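# Load the white-labelled CD into the player and close

## Task

Place the CD with the white label, and no other disc, into the CD player's tray with its label facing up, lying flat inside the round recess of the tray, then shut the tray. The player must stay in its original spot, neither rotated nor tipped over. The robot may touch the CD only at its rim or around the hole in its middle; any press by the robot on a flat face elsewhere counts as failure. The result must hold without the robot's help at the end, and nothing may be pushed or dropped off the table.

## Robot and tools

Robot: one arm with a two-finger parallel gripper. The fingers extend along the gripper's +x axis and close along its y axis. The reported end_effector_position is the midpoint between the finger pads, roughly 3 to 4 cm short of the fingertips. Joints, base to hand: waist, shoulder, elbow, wrist pitch, wrist yaw, wrist roll.

Frame: the scene frame has its origin on the table surface directly beneath the arm base; +z is up, and +y lies to the left when facing along +x. Positions are in metres, orientations are unit quaternions written w first (qw, qx, qy, qz). The base can sit slightly tilted relative to the table, and the printed hand position can be somewhat wrong, especially far from the base.

A row is always 8 numbers: x, y, z, qw, qx, qy, qz, opening. x, y, z and the quaternion are an absolute target pose for the gripper in the scene frame, not an offset. opening runs from -1 to 1: +1 is wide open (0.088 m), the bare fingers touch near -0.80, and values below that add nothing. Going from fully open to closed takes about 0.5 s or more. To hold something, command roughly 0.07 below the grip_measured value seen while squeezing; a smaller margin gives a gentler grip. Parts thinner than about 3 mm get proportionally less force.

Tools:
- execute_actions(actions): actions is a list of actions; each action is a list of 1 to 15 rows, one row per 1/30 s step, and the final row repeats until 15 steps are filled. An empty list just returns the current state and images. Each target must be within 0.6 m of the gripper's position at that action's start along any gripper axis, or the action is refused; if the first action fails or any action is malformed, nothing runs. Repeat the quaternion in every row to hold an orientation rather than copying a drifted reported one.
- move(target, speed, blocking): target is one 8-number row, an absolute pose plus opening, reached along a straight path from the current pose. speed is the top path speed in m/s, 0.002 to 0.5 (default 0.25); turning is capped at twice that in rad/s. Paths last 0.5 to 10 s. The opening is applied at the start. The path ignores obstacles, and the real gripper may lag, stray, or overshoot speed. With blocking=false the call returns after 0.5 s and the arm continues; until a result shows the move ended, further moves and execute_actions are refused, so use wait or stop.
- wait(seconds): 0 to 10; the arm keeps its last command and a running move continues.
- stop(): brakes a running move; it needs distance to slow down. The fingers keep moving.
- zoom_image(camera, region): camera is cam_high or cam_wrist; region is [x0, y0, x1, y1] in image pixels from the top-left, no larger than 504 by 504.
- finished_scene(scene): ends the current scene, given its number, and cannot be undone; its result reports success and the next task.

Control details: each step the commanded pose is limited to within 70 mm and 16 degrees of the measured pose, then reached by damped inverse kinematics that favours position over orientation. A distant target can therefore need several actions, and after an action the arm only continues to the last clipped pose. "Hand target" shows that pose. Friction may leave the hand short or tilted, and tiny moves may not happen, so check pose after each move and correct tilt.

Results: a state line with gripper pose and linear/angular velocities; Joint positions and Joint velocities (six joints in rad or rad/s, then pad gap in m); joint torques and external torque estimates (these include friction and held weight); grip_measured on the opening scale (reads up to ~0.061 narrower when squeezing hard, plus a fixed offset near 1 mm); grip_effort_n, motor effort in newtons, negative closing, capped near 83 N, and non-zero at rest. A move adds a "move:" line: done means it settled near target; others include off_target, moving, held, fault. limits=paced means the sent pose was clipped; limits=held means a check blocked steps, after which the arm may jump faster than requested. "pose unreachable" means the clearance check (which treats the mount as arm) altered the command.

Cameras: cam_high is fixed overhead, cam_wrist rides on the hand; both 896x504, with calibration given as K, distortion and T_world_to_cam (slightly inexact per scene).

Avoid: fast contacts and targets set deep past a surface, since these press hard; torque limits (waist 17.2, shoulder 21.3, elbow 21.3, wrist pitch 5.61, wrist yaw 5.59, wrist roll 5.24 N m, held weight included) trigger a TORQUE FAULT that freezes the arm for 10 s. Long holds heat motors; MOTOR HOT warns from 50 °C and 95 °C causes an OVER-TEMPERATURE FAULT and possibly power loss. Do not drop the CD, slam the tray, shove or tip the player, or touch the disc faces. Loose objects may occasionally get nudged by an outside push.

Each tool is called after "Request:" by a JSON object that holds its "name" and its "arguments".

## Session

Request:
{"name": "execute_actions", "arguments": {"actions": []}}

Scene clock: 0.00 s.
end_effector_position=(+0.1337, -0.5519, +0.2497) grip_measured=+0.831 grip_effort_n=n/a end_effector_quat_wxyz=(+0.557, +0.124, +0.624, -0.534) end_effector_velocity=(+0.000, +0.002, -0.000) end_effector_angular_velocity=(+0.014, +0.004, +0.015)
Joint positions: [-1.892  1.417  2.23  -1.223 -0.309 -0.373  0.08 ]
Joint velocities: [-0.002 -0.002 -0.002 -0.007 -0.007 -0.022 -0.   ]
Joint torques (N m, as the arm reports them, + toward a larger angle): no reading
External joint torques (N m, as the arm's controller estimates them; a push from outside toward a larger angle lowers the number): no reading
Motor temperatures (°C, as the motors report them): [25 24 27 26 26 25]
Heat: hottest elbow 27 °C (+0.0 °C/min).
Hand target: +0.134, -0.552, +0.250; +0.557, +0.124, +0.624, -0.534

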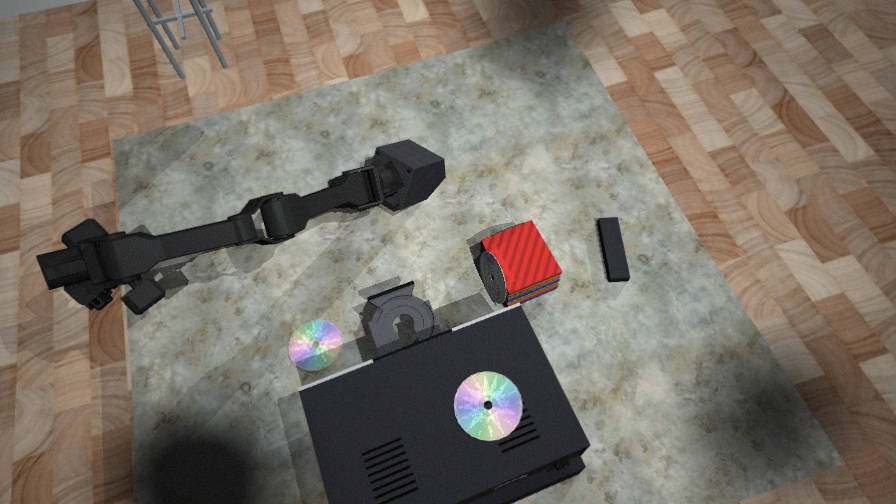

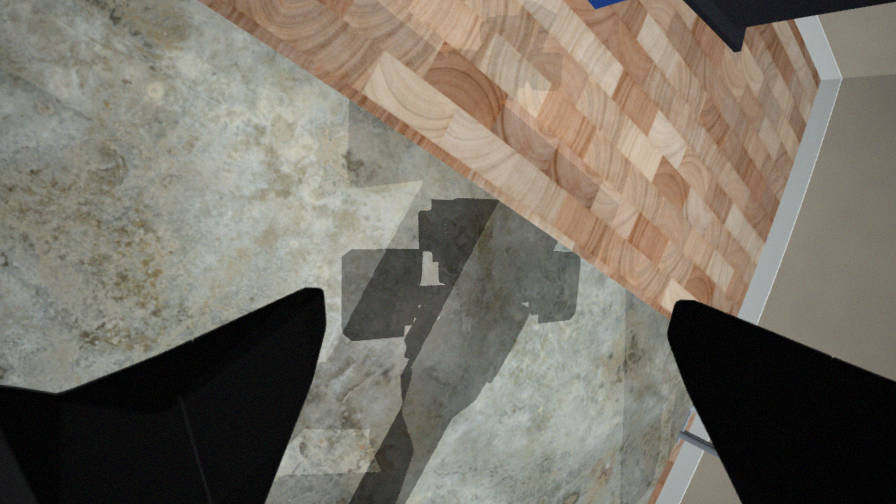

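Request:
{"name": "zoom_image", "arguments": {"camera": "cam_high", "region": [440, 200, 600, 330]}}

Request:
{"name": "zoom_image", "arguments": {"camera": "cam_high", "region": [270, 260, 470, 400]}}

Request:
{"name": "zoom_image", "arguments": {"camera": "cam_high", "region": [20, 120, 460, 330]}}

Region (440, 200, 600, 330) of cam_high's 896x504 image, scaled by 3.150, with more detail than that image has; it fills the top 410 rows of this view, and the rest is white.

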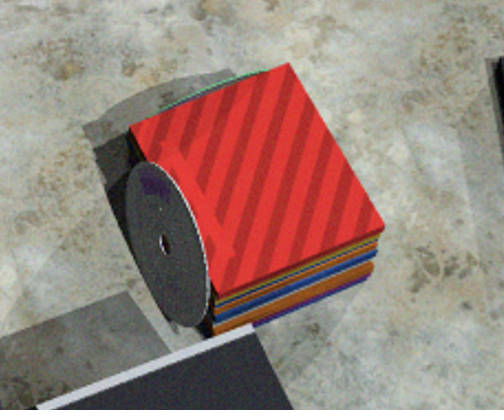

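Region (270, 260, 470, 400) of cam_high's 896x504 image, scaled by 2.520, with more detail than that image has; it fills the top 353 rows of this view, and the rest is white.

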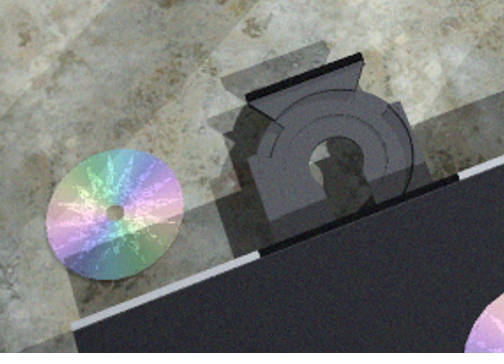

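Region (20, 120, 460, 330) of cam_high's 896x504 image, scaled by 1.145, with more detail than that image has; it fills the top 241 rows of this view, and the rest is white.

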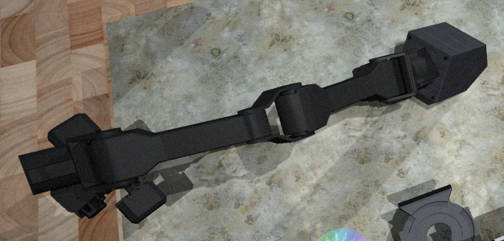

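Request:
{"name": "move", "arguments": {"target": [0.22,-0.31,0.14,0.616,0.114,0.775,0.079,0.83], "speed": 0.3}}

Scene clock: 66.83 s.
end_effector_position=(+0.2205, -0.3135, +0.1402) grip_measured=+0.831 grip_effort_n=-8.6 end_effector_quat_wxyz=(+0.618, +0.110, +0.774, +0.078) end_effector_velocity=(+0.004, +0.002, -0.000) end_effector_angular_velocity=(+0.007, -0.023, +0.015)
Joint positions: [-0.973  1.102  1.573 -1.464 -0.01  -0.925  0.08 ]
Joint velocities: [ 0.017 -0.002 -0.002  0.007 -0.007 -0.007 -0.   ]
Joint torques (N m, as the arm reports them, + toward a larger angle): [ 0.19 -7.38  4.16 -0.58  0.11  0.1 ]
External joint torques (N m, as the arm's controller estimates them; a push from outside toward a larger angle lowers the number): [ 0.24  0.74 -0.73 -0.3   0.14  0.11]
Motor temperatures (°C, as the motors report them): [27 33 30 28 26 25]
Heat: hottest shoulder 33 °C (+5.0 °C/min).
Hand target: +0.219, -0.311, +0.140; +0.616, +0.111, +0.776, +0.080
Off the commanded pose: 0.004 m, 1 deg.
move: done
camera_calibration (this result's frames):
cam_wrist: T_world_to_cam=[[-0.0309339, -0.961552, -0.272876, -0.248357], [-0.828713, -0.127961, 0.54485, 0.0969198], [-0.558819, 0.24299, -0.792892, 0.388048], [0, 0, 0, 1]] pos_world=[0.289484, -0.320698, 0.187102]

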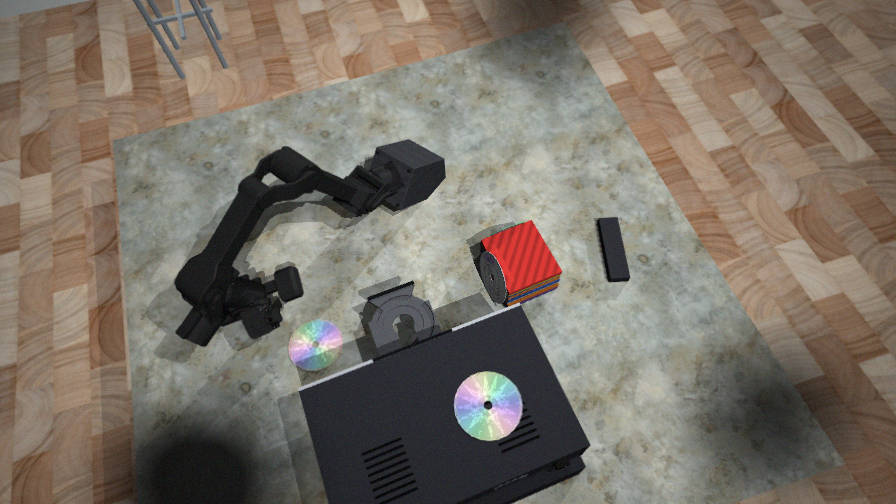

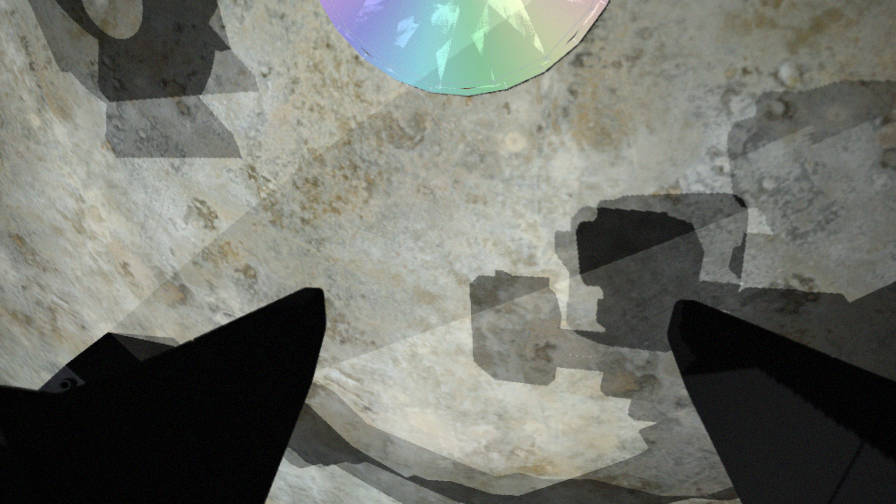

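Request:
{"name": "move", "arguments": {"target": [0.33,-0.17,0.22,0.745,-0.208,0.271,0.572,0.83], "speed": 0.3}}

Scene clock: 74.20 s.
end_effector_position=(+0.3264, -0.1701, +0.2178) grip_measured=+0.831 grip_effort_n=-8.6 end_effector_quat_wxyz=(+0.744, -0.207, +0.277, +0.572) end_effector_velocity=(-0.000, +0.002, +0.002) end_effector_angular_velocity=(+0.014, +0.004, +0.003)
Joint positions: [-0.199  1.022  1.508 -1.426 -0.29  -1.724  0.08 ]
Joint velocities: [ 0.007  0.002  0.002 -0.007 -0.007  0.007 -0.   ]
Joint torques (N m, as the arm reports them, + toward a larger angle): [ 1.44 -4.17  6.55  0.1  -0.68 -0.09]
External joint torques (N m, as the arm's controller estimates them; a push from outside toward a larger angle lowers the number): [ 0.28  1.68  2.09  0.09 -0.12 -0.09]
Motor temperatures (°C, as the motors report them): [27 34 30 28 27 25]
Heat: hottest shoulder 34 °C (+6.1 °C/min).
Hand target: +0.330, -0.170, +0.219; +0.746, -0.209, +0.271, +0.572
Off the commanded pose: 0.004 m, 1 deg.
move: done
camera_calibration (this result's frames):
cam_wrist: T_world_to_cam=[[0.973643, -0.226872, 0.0234074, -0.353501], [-0.190353, -0.86485, -0.464542, 0.0468828], [0.125635, 0.447843, -0.885242, 0.305411], [0, 0, 0, 1]] pos_world=[0.314738, -0.176429, 0.300416]

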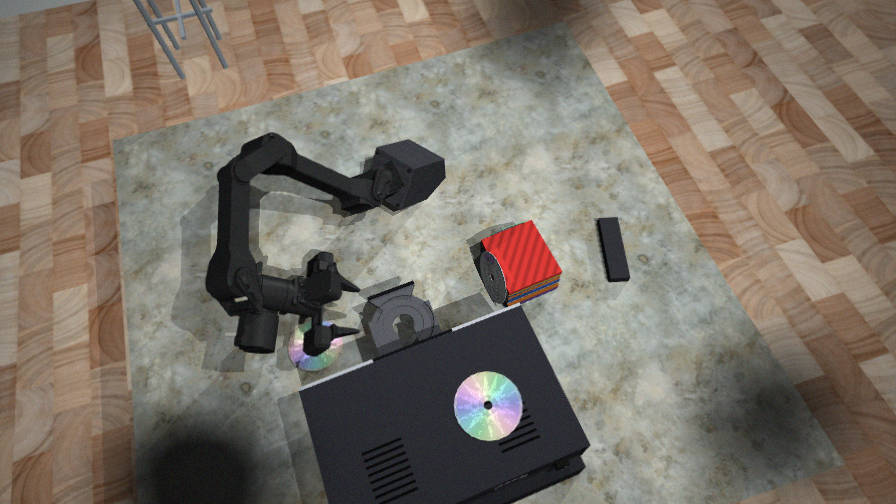

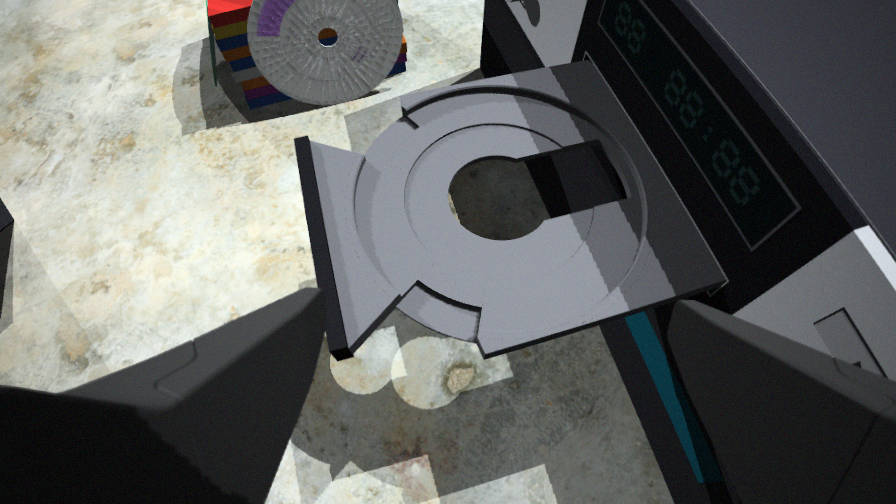

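Request:
{"name": "move", "arguments": {"target": [0.27,0.07,0.235,0.69,0.484,0.44,0.309,0.4], "speed": 0.3}}

Request:
{"name": "move", "arguments": {"target": [0.255,0.10,0.17,0.69,0.484,0.44,0.309,0.4], "speed": 0.15}}

Scene clock: 108.83 s.
end_effector_position=(+0.2738, +0.0671, +0.2370) grip_measured=+0.403 grip_effort_n=-19.3 end_effector_quat_wxyz=(+0.691, +0.488, +0.434, +0.308) end_effector_velocity=(-0.002, +0.002, -0.000) end_effector_angular_velocity=(+0.009, +0.004, +0.006)
Joint positions: [ 0.857  0.747  0.472 -0.285  0.164  0.529  0.059]
Joint velocities: [ 0.002  0.002 -0.007  0.007 -0.007  0.007 -0.   ]
Joint torques (N m, as the arm reports them, + toward a larger angle): [ 1.9   0.53  3.65  1.37 -0.29  0.08]
External joint torques (N m, as the arm's controller estimates them; a push from outside toward a larger angle lowers the number): [ 0.17  0.71 -0.66  0.27  0.21  0.13]
Motor temperatures (°C, as the motors report them): [26 31 31 27 27 25]
Heat: hottest shoulder 31 °C (+0.0 °C/min).
Hand target: +0.271, +0.070, +0.235; +0.691, +0.486, +0.438, +0.308
Off the commanded pose: 0.005 m, 1 deg.
move: done
camera_calibration (this result's frames):
cam_wrist: T_world_to_cam=[[0.0462757, -0.346223, -0.93701, 0.240667], [-0.996735, 0.0461216, -0.0662672, 0.31624], [0.0661596, 0.937018, -0.342959, 0.077772], [0, 0, 0, 1]] pos_world=[0.298926, -0.00413487, 0.273136]

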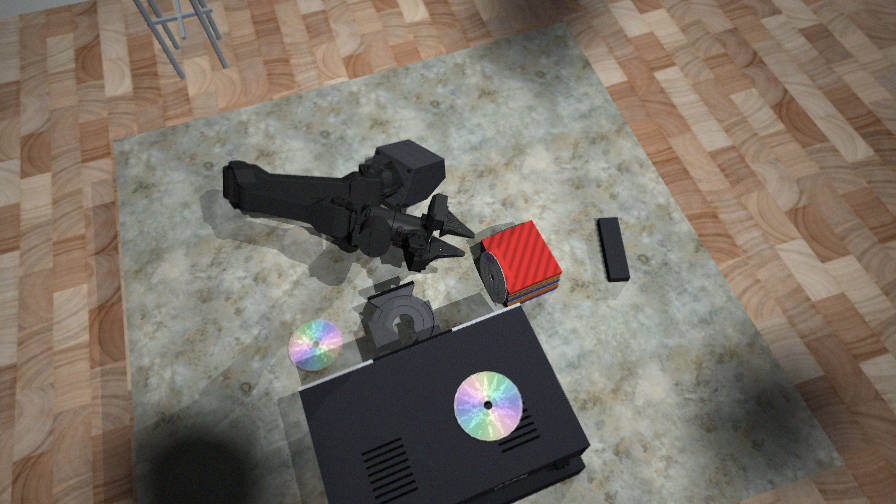

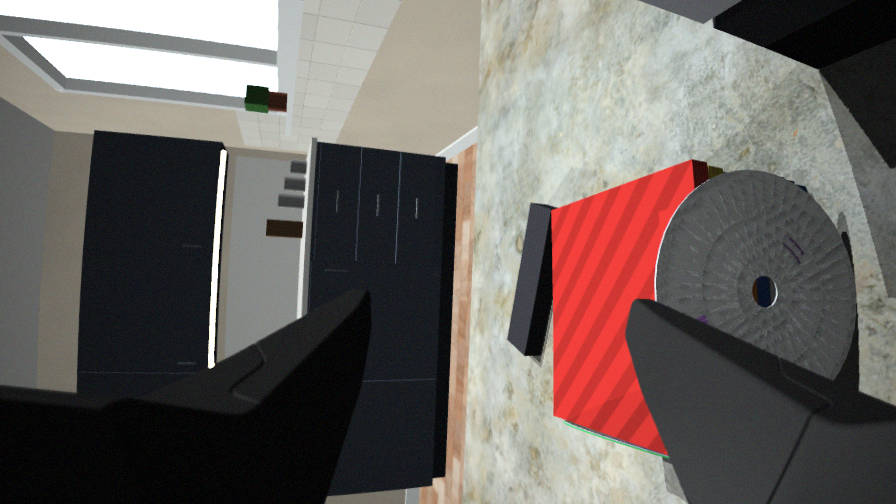

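Scene clock: 109.80 s.
end_effector_position=(+0.2583, +0.0984, +0.1729) grip_measured=+0.403 grip_effort_n=-19.3 end_effector_quat_wxyz=(+0.692, +0.486, +0.437, +0.307) end_effector_velocity=(-0.002, +0.002, -0.003) end_effector_angular_velocity=(+0.005, +0.010, -0.001)
Joint positions: [ 0.636  0.86   0.233  0.07  -0.018  0.41   0.059]
Joint velocities: [-0.007  0.012 -0.012  0.022 -0.007  0.007 -0.   ]
Joint torques (N m, as the arm reports them, + toward a larger angle): [ 1.48 -0.24  3.27  1.23 -0.66 -0.16]
External joint torques (N m, as the arm's controller estimates them; a push from outside toward a larger angle lowers the number): [-0.43  0.86 -0.7   0.22 -0.12 -0.1 ]
Motor temperatures (°C, as the motors report them): [26 31 31 28 27 25]
Heat: hottest shoulder 31 °C (+0.0 °C/min).
Hand target: +0.255, +0.100, +0.170; +0.690, +0.484, +0.440, +0.309
Off the commanded pose: 0.005 m, 1 deg.
move: done
camera_calibration (this result's frames):
cam_wrist: T_world_to_cam=[[0.0446669, -0.352357, -0.934799, 0.192711], [-0.996989, 0.0436481, -0.0640909, 0.294938], [0.0633851, 0.934847, -0.349346, 0.0295452], [0, 0, 0, 1]] pos_world=[0.283569, 0.0274093, 0.20937]

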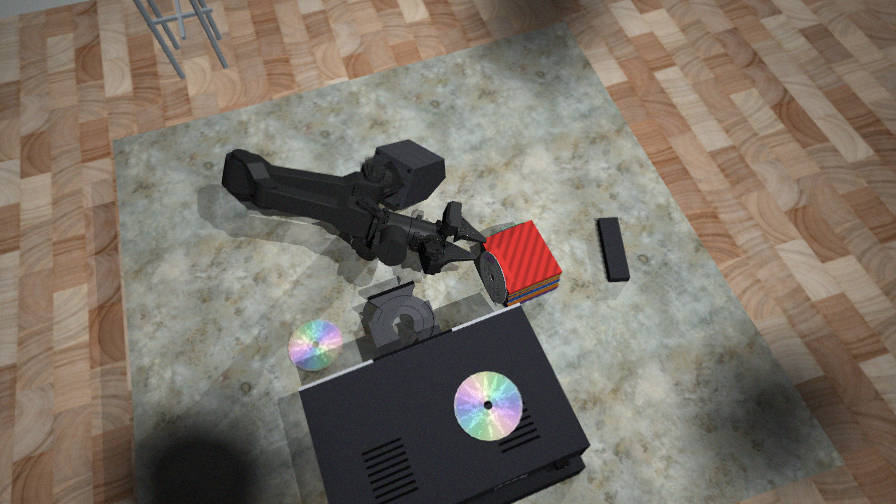

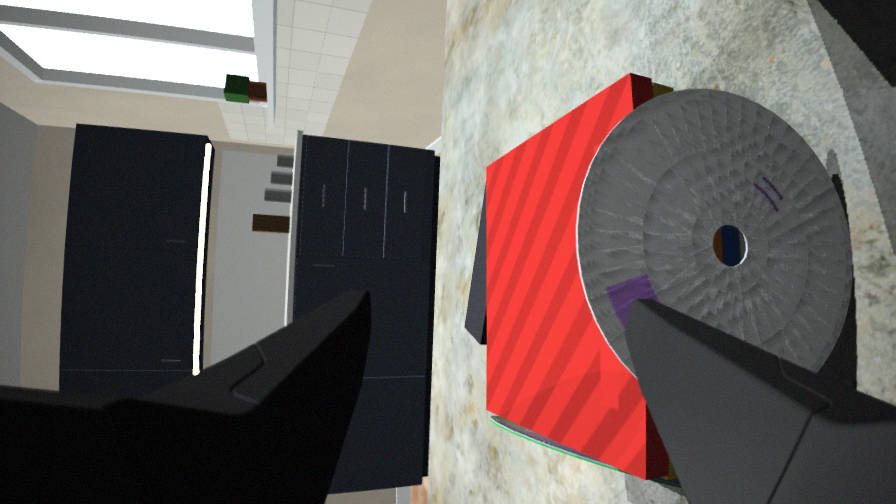

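Request:
{"name": "move", "arguments": {"target": [0.282,0.12,0.125,0.64,0.558,0.5006,0.17,0.4], "speed": 0.12}}

Request:
{"name": "zoom_image", "arguments": {"camera": "cam_high", "region": [340, 190, 560, 350]}}

Scene clock: 126.90 s.
end_effector_position=(+0.2780, +0.1208, +0.1252) grip_measured=+0.403 grip_effort_n=-19.3 end_effector_quat_wxyz=(+0.639, +0.555, +0.503, +0.175) end_effector_velocity=(-0.002, -0.000, -0.003) end_effector_angular_velocity=(-0.008, +0.015, +0.002)
Joint positions: [0.568 1.226 0.254 0.365 0.074 0.68  0.059]
Joint velocities: [-0.002  0.002 -0.002 -0.007  0.007  0.007 -0.   ]
Joint torques (N m, as the arm reports them, + toward a larger angle): [ 2.68 -1.16  4.77  1.15 -0.31  0.1 ]
External joint torques (N m, as the arm's controller estimates them; a push from outside toward a larger angle lowers the number): [-0.31  0.86  1.67  0.23  0.2   0.16]
Motor temperatures (°C, as the motors report them): [26 29 30 29 28 25]
Heat: hottest elbow 30 °C (-3.0 °C/min).
Hand target: +0.282, +0.120, +0.125; +0.640, +0.558, +0.501, +0.170
Off the commanded pose: 0.004 m, 1 deg.
move: done
camera_calibration (this result's frames):
cam_wrist: T_world_to_cam=[[-0.293497, -0.341682, -0.892812, 0.242621], [-0.951939, 0.190034, 0.240207, 0.242263], [0.0875902, 0.920402, -0.381034, -0.010413], [0, 0, 0, 1]] pos_world=[0.30274, 0.0464452, 0.154454]

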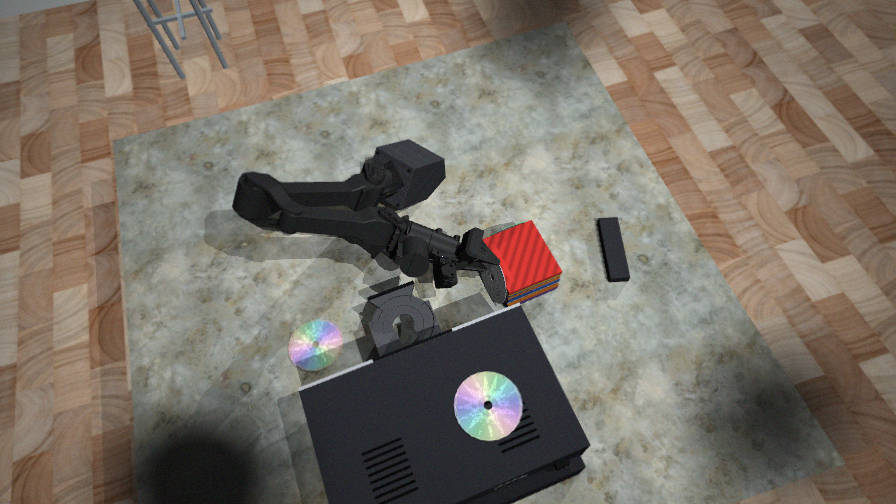

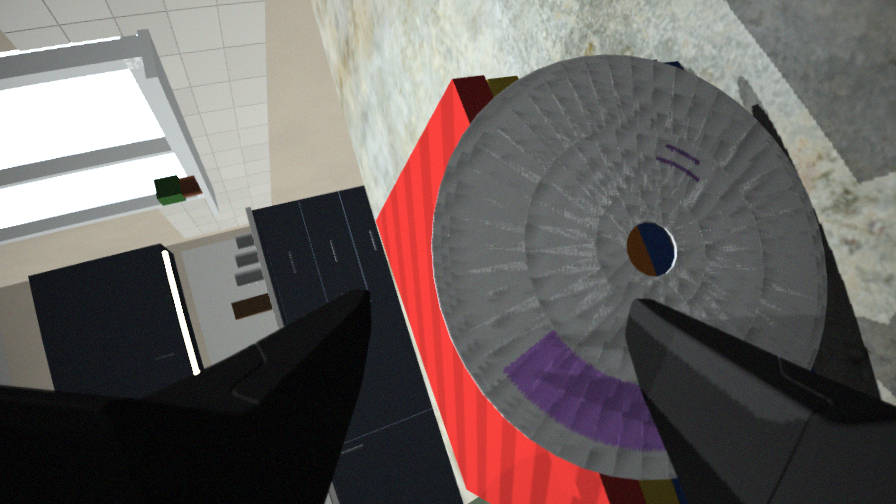

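Region (340, 190, 560, 350) of cam_high's 896x504 image, scaled by 2.291, with more detail than that image has; it fills the top 367 rows of this view, and the rest is white.

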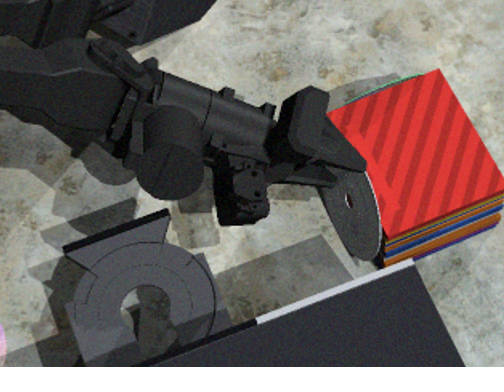

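Request:
{"name": "move", "arguments": {"target": [0.292,0.126,0.110,0.64,0.558,0.5006,0.17,0.5], "speed": 0.04}}

Request:
{"name": "zoom_image", "arguments": {"camera": "cam_wrist", "region": [560, 220, 760, 400]}}

Scene clock: 146.77 s.
end_effector_position=(+0.2888, +0.1259, +0.1095) grip_measured=+0.497 grip_effort_n=16.5 end_effector_quat_wxyz=(+0.639, +0.556, +0.503, +0.169) end_effector_velocity=(-0.002, +0.001, -0.003) end_effector_angular_velocity=(-0.002, +0.001, +0.008)
Joint positions: [0.506 1.342 0.278 0.459 0.033 0.652 0.063]
Joint velocities: [-0.007  0.012 -0.002  0.007 -0.007 -0.007 -0.   ]
Joint torques (N m, as the arm reports them, + toward a larger angle): [ 2.83 -1.16  4.28  1.1  -0.63 -0.13]
External joint torques (N m, as the arm's controller estimates them; a push from outside toward a larger angle lowers the number): [-0.52  1.24  1.67  0.23 -0.11 -0.07]
Motor temperatures (°C, as the motors report them): [27 27 30 30 27 25]
Heat: hottest elbow 30 °C (-2.0 °C/min).
Hand target: +0.292, +0.126, +0.110; +0.640, +0.558, +0.500, +0.170
Off the commanded pose: 0.003 m, 0 deg.
move: done
camera_calibration (this result's frames):
cam_wrist: T_world_to_cam=[[-0.302678, -0.343757, -0.888941, 0.236052], [-0.948616, 0.198948, 0.246063, 0.252625], [0.0922672, 0.917742, -0.386311, -0.0224385], [0, 0, 0, 1]] pos_world=[0.313162, 0.051478, 0.139006]

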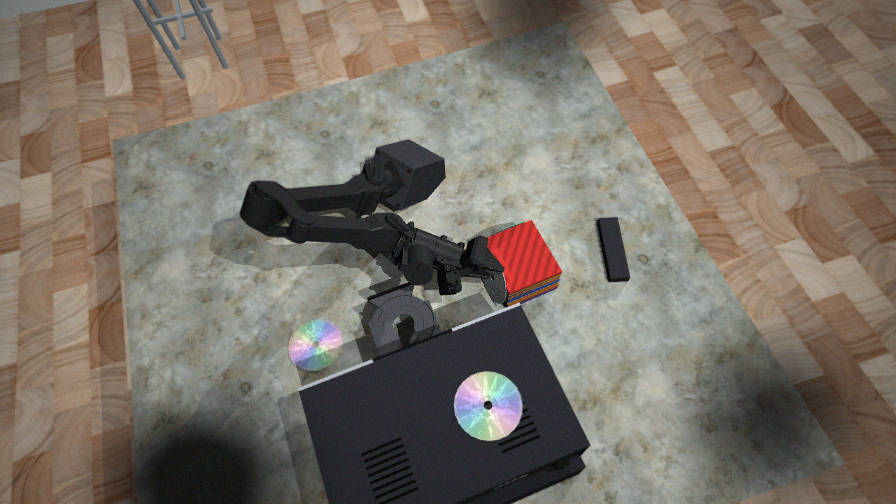

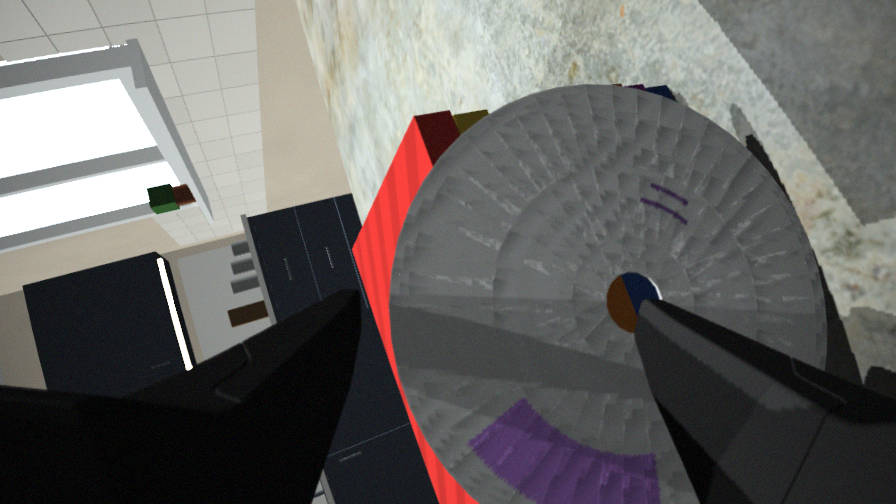

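Region (560, 220, 760, 400) of cam_wrist's 896x504 image, scaled by 2.520, with more detail than that image has; it fills the top 454 rows of this view, and the rest is white.

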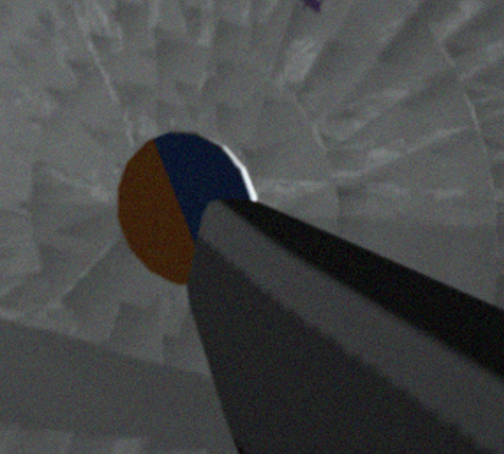

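Request:
{"name": "move", "arguments": {"target": [0.2955,0.1322,0.1064,0.64,0.558,0.5006,0.17,0.46], "speed": 0.02}}

Request:
{"name": "zoom_image", "arguments": {"camera": "cam_wrist", "region": [560, 220, 760, 400]}}

Scene clock: 154.00 s.
end_effector_position=(+0.2928, +0.1317, +0.1058) grip_measured=+0.463 grip_effort_n=-18.8 end_effector_quat_wxyz=(+0.640, +0.557, +0.503, +0.168) end_effector_velocity=(+0.003, +0.001, +0.003) end_effector_angular_velocity=(+0.025, -0.008, -0.009)
Joint positions: [0.504 1.399 0.291 0.505 0.033 0.651 0.062]
Joint velocities: [-0.002  0.007  0.002  0.022 -0.022  0.007 -0.   ]
Joint torques (N m, as the arm reports them, + toward a larger angle): [ 3.26 -1.42  3.77  1.13 -0.66 -0.11]
External joint torques (N m, as the arm's controller estimates them; a push from outside toward a larger angle lowers the number): [-0.28  1.17  1.16  0.22 -0.13 -0.06]
Motor temperatures (°C, as the motors report them): [27 27 30 30 27 25]
Heat: hottest elbow 30 °C (-2.0 °C/min).
Hand target: +0.296, +0.132, +0.106; +0.640, +0.558, +0.500, +0.170
Off the commanded pose: 0.003 m, 0 deg.
move: done
camera_calibration (this result's frames):
cam_wrist: T_world_to_cam=[[-0.303336, -0.343759, -0.888716, 0.236147], [-0.948217, 0.201087, 0.245863, 0.255816], [0.0941917, 0.917275, -0.386955, -0.0299589], [0, 0, 0, 1]] pos_world=[0.317023, 0.057217, 0.135379]

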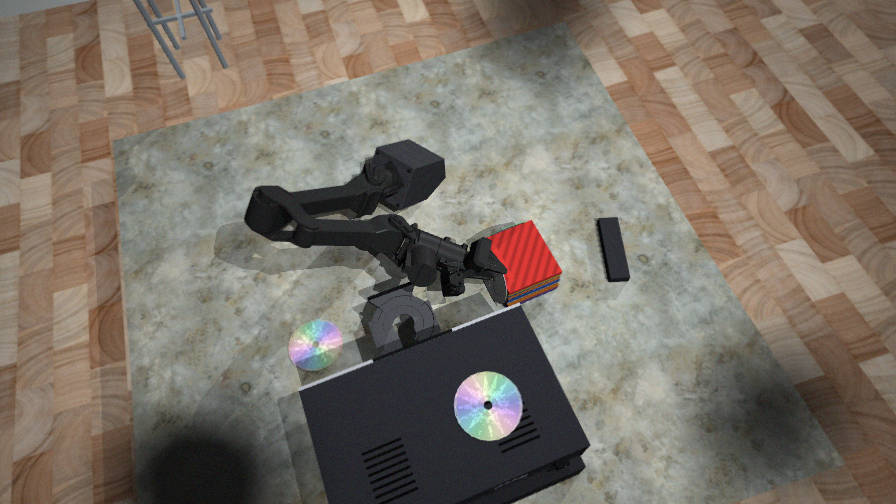

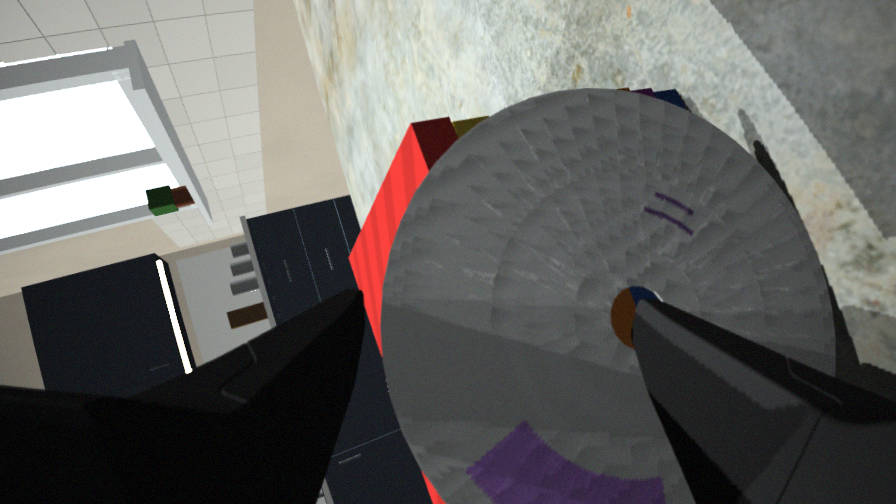

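Region (560, 220, 760, 400) of cam_wrist's 896x504 image, scaled by 2.520, with more detail than that image has; it fills the top 454 rows of this view, and the rest is white.

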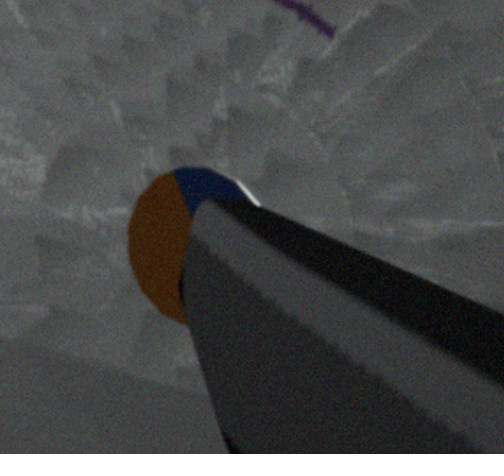

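Request:
{"name": "move", "arguments": {"target": [0.2976,0.1364,0.1046,0.64,0.558,0.5006,0.17,0.41], "speed": 0.01}}

Request:
{"name": "zoom_image", "arguments": {"camera": "cam_wrist", "region": [560, 220, 760, 400]}}

Scene clock: 158.60 s.
end_effector_position=(+0.2949, +0.1356, +0.1036) grip_measured=+0.413 grip_effort_n=-19.3 end_effector_quat_wxyz=(+0.640, +0.557, +0.503, +0.168) end_effector_velocity=(-0.004, +0.002, -0.002) end_effector_angular_velocity=(-0.002, +0.004, +0.019)
Joint positions: [0.503 1.435 0.3   0.531 0.033 0.651 0.059]
Joint velocities: [-0.002  0.007 -0.002 -0.007 -0.007 -0.007 -0.   ]
Joint torques (N m, as the arm reports them, + toward a larger angle): [ 3.58 -1.37  3.74  1.09 -0.61 -0.09]
External joint torques (N m, as the arm's controller estimates them; a push from outside toward a larger angle lowers the number): [-0.07  1.25  1.28  0.2  -0.09 -0.04]
Motor temperatures (°C, as the motors report them): [27 27 30 30 28 25]
Heat: hottest elbow 30 °C (-1.0 °C/min).
Hand target: +0.298, +0.136, +0.105; +0.640, +0.558, +0.501, +0.170
Off the commanded pose: 0.003 m, 0 deg.
move: done
camera_calibration (this result's frames):
cam_wrist: T_world_to_cam=[[-0.30372, -0.344024, -0.888483, 0.236255], [-0.948118, 0.201086, 0.246244, 0.257552], [0.0939475, 0.917176, -0.387249, -0.0344928], [0, 0, 0, 1]] pos_world=[0.319185, 0.0611231, 0.13313]

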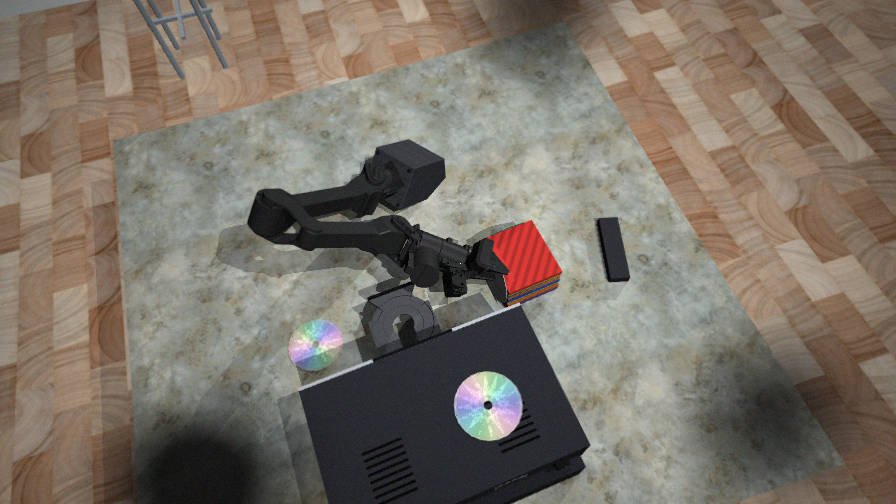

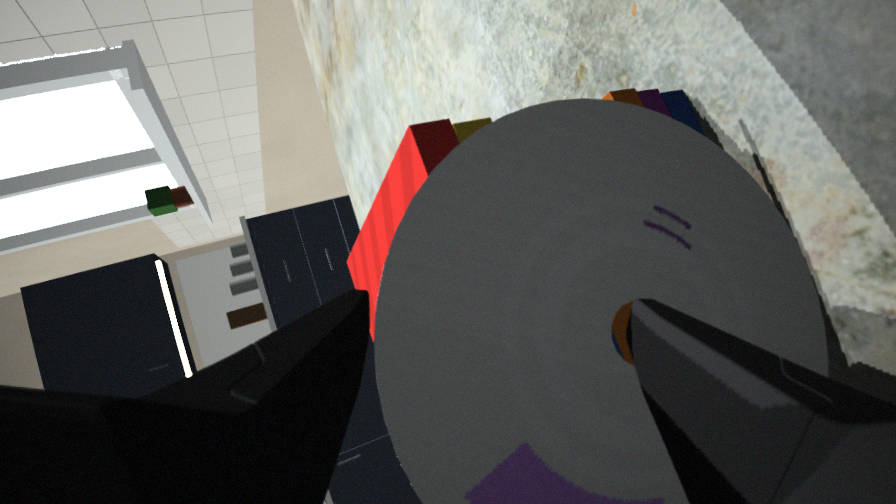

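Region (560, 220, 760, 400) of cam_wrist's 896x504 image, scaled by 2.520, with more detail than that image has; it fills the top 454 rows of this view, and the rest is white.

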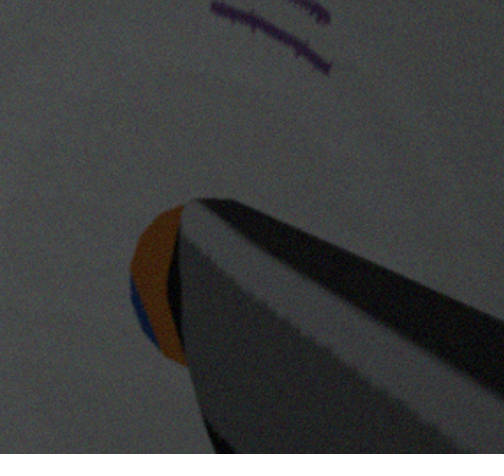

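Request:
{"name": "move", "arguments": {"target": [0.2905,0.135,0.108,0.64,0.558,0.5006,0.17,0.41], "speed": 0.01}}

Request:
{"name": "zoom_image", "arguments": {"camera": "cam_wrist", "region": [560, 220, 760, 400]}}

Request:
{"name": "zoom_image", "arguments": {"camera": "cam_high", "region": [380, 210, 540, 330]}}

Scene clock: 178.73 s.
end_effector_position=(+0.2929, +0.1351, +0.1075) grip_measured=+0.413 grip_effort_n=-19.3 end_effector_quat_wxyz=(+0.640, +0.558, +0.499, +0.170) end_effector_velocity=(-0.002, +0.000, -0.000) end_effector_angular_velocity=(-0.001, +0.001, +0.015)
Joint positions: [0.517 1.417 0.289 0.531 0.039 0.657 0.059]
Joint velocities: [-0.002 -0.007  0.002 -0.022 -0.007 -0.007 -0.   ]
Joint torques (N m, as the arm reports them, + toward a larger angle): [ 3.92 -2.54  1.8   0.81 -0.36  0.09]
External joint torques (N m, as the arm's controller estimates them; a push from outside toward a larger angle lowers the number): [ 0.34  0.04 -0.78 -0.1   0.16  0.15]
Motor temperatures (°C, as the motors report them): [28 27 30 30 28 25]
Heat: hottest elbow 30 °C (-1.0 °C/min).
Hand target: +0.290, +0.135, +0.108; +0.640, +0.558, +0.501, +0.170
Off the commanded pose: 0.002 m, 0 deg.
move: done
camera_calibration (this result's frames):
cam_wrist: T_world_to_cam=[[-0.298845, -0.338628, -0.892201, 0.237166], [-0.949111, 0.202847, 0.240918, 0.255391], [0.0993989, 0.918795, -0.382015, -0.0346829], [0, 0, 0, 1]] pos_world=[0.316717, 0.0603723, 0.136822]

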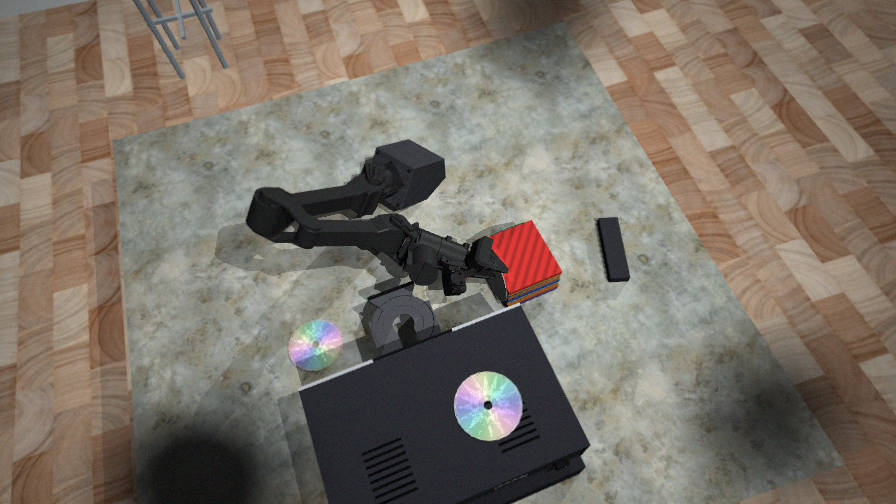

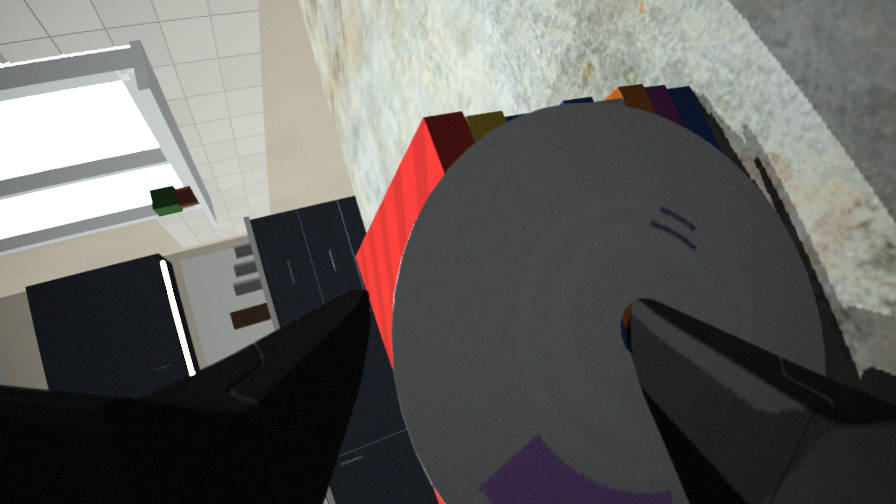

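Region (560, 220, 760, 400) of cam_wrist's 896x504 image, scaled by 2.520, with more detail than that image has; it fills the top 454 rows of this view, and the rest is white.

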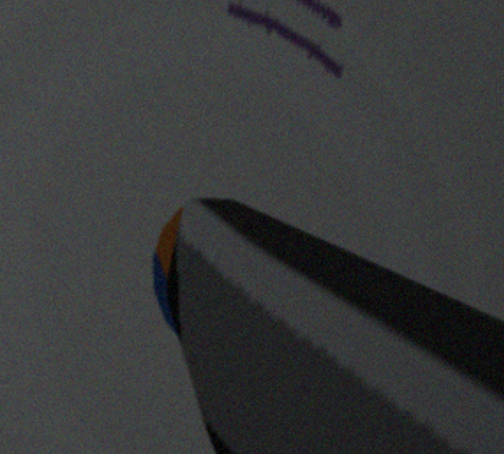

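Region (380, 210, 540, 330) of cam_high's 896x504 image, scaled by 3.150, with more detail than that image has; it fills the top 378 rows of this view, and the rest is white.

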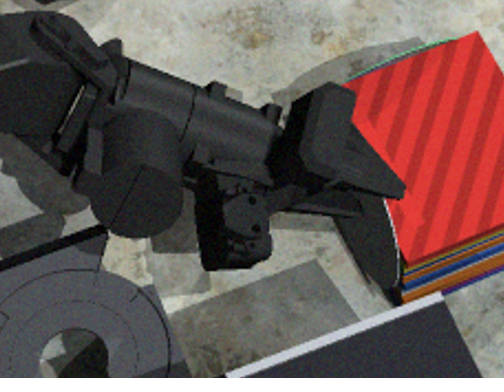

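Request:
{"name": "execute_actions", "arguments": {"actions": [[[0.2903,0.135,0.107,0.64,0.558,0.5006,0.17,0.41],[0.2903,0.135,0.107,0.64,0.558,0.5006,0.17,0.41],[0.2903,0.135,0.106,0.64,0.558,0.5006,0.17,0.41],[0.2903,0.135,0.106,0.64,0.558,0.5006,0.17,0.41],[0.2903,0.135,0.105,0.64,0.558,0.5006,0.17,0.41],[0.2903,0.135,0.105,0.64,0.558,0.5006,0.17,0.4],[0.2903,0.135,0.104,0.64,0.558,0.5006,0.17,0.39],[0.2903,0.135,0.104,0.64,0.558,0.5006,0.17,0.38],[0.2903,0.135,0.104,0.64,0.558,0.5006,0.17,0.37],[0.2903,0.135,0.104,0.64,0.558,0.5006,0.17,0.36]],[[0.2903,0.135,0.104,0.64,0.558,0.5006,0.17,0.34],[0.2903,0.135,0.104,0.64,0.558,0.5006,0.17,0.33],[0.2903,0.135,0.104,0.64,0.558,0.5006,0.17,0.32]]]}}

Request:
{"name": "zoom_image", "arguments": {"camera": "cam_wrist", "region": [340, 220, 720, 440]}}

Scene clock: 201.07 s.
end_effector_position=(+0.2937, +0.1340, +0.1058) grip_measured=+0.324 grip_effort_n=-18.8 end_effector_quat_wxyz=(+0.642, +0.560, +0.497, +0.168) end_effector_velocity=(-0.003, -0.001, -0.003) end_effector_angular_velocity=(-0.022, -0.004, +0.019)
Joint positions: [0.509 1.421 0.285 0.546 0.036 0.653 0.055]
Joint velocities: [-0.002 -0.007 -0.002 -0.022  0.007 -0.022 -0.   ]
Joint torques (N m, as the arm reports them, + toward a larger angle): [ 3.27 -1.35  1.9   1.15 -0.63 -0.13]
External joint torques (N m, as the arm's controller estimates them; a push from outside toward a larger angle lowers the number): [-0.31  1.26 -0.6   0.24 -0.11 -0.08]
External joint torques at the end of the 1st action: [-0.04  1.31 -0.57  0.32 -0.08 -0.02]
Motor temperatures (°C, as the motors report them): [29 27 29 30 27 25]
Heat: hottest wrist pitch 30 °C (+0.0 °C/min).
Hand target: +0.290, +0.135, +0.104; +0.640, +0.558, +0.501, +0.170
Off the commanded pose: 0.004 m, 1 deg.
camera_calibration (this result's frames):
cam_wrist: T_world_to_cam=[[-0.299506, -0.337274, -0.892492, 0.235606], [-0.948081, 0.210064, 0.238778, 0.255699], [0.106947, 0.917671, -0.382679, -0.0363926], [0, 0, 0, 1]] pos_world=[0.316881, 0.0591471, 0.135295]

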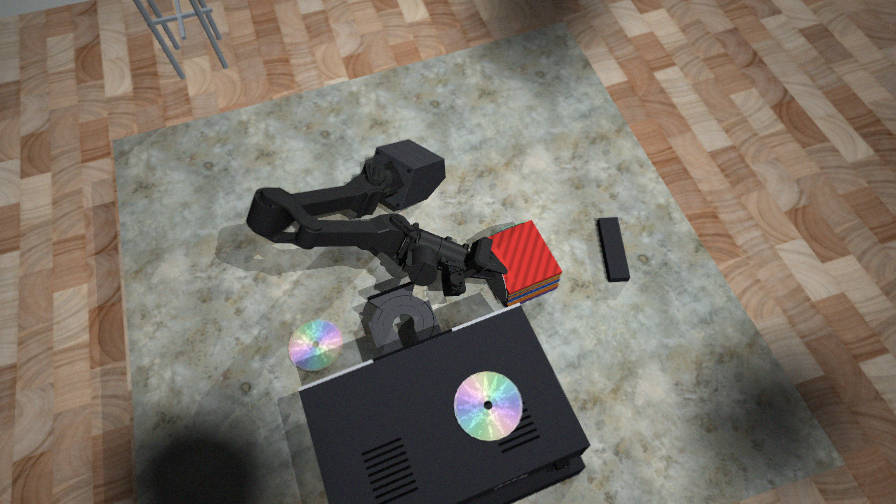

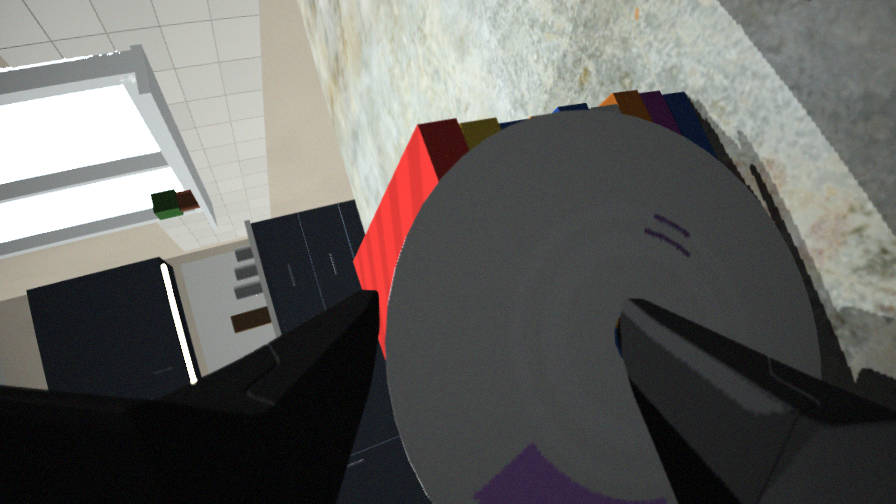

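Region (340, 220, 720, 440) of cam_wrist's 896x504 image, scaled by 1.326, with more detail than that image has; it fills the top 292 rows of this view, and the rest is white.

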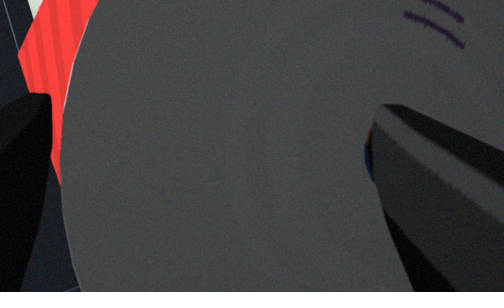

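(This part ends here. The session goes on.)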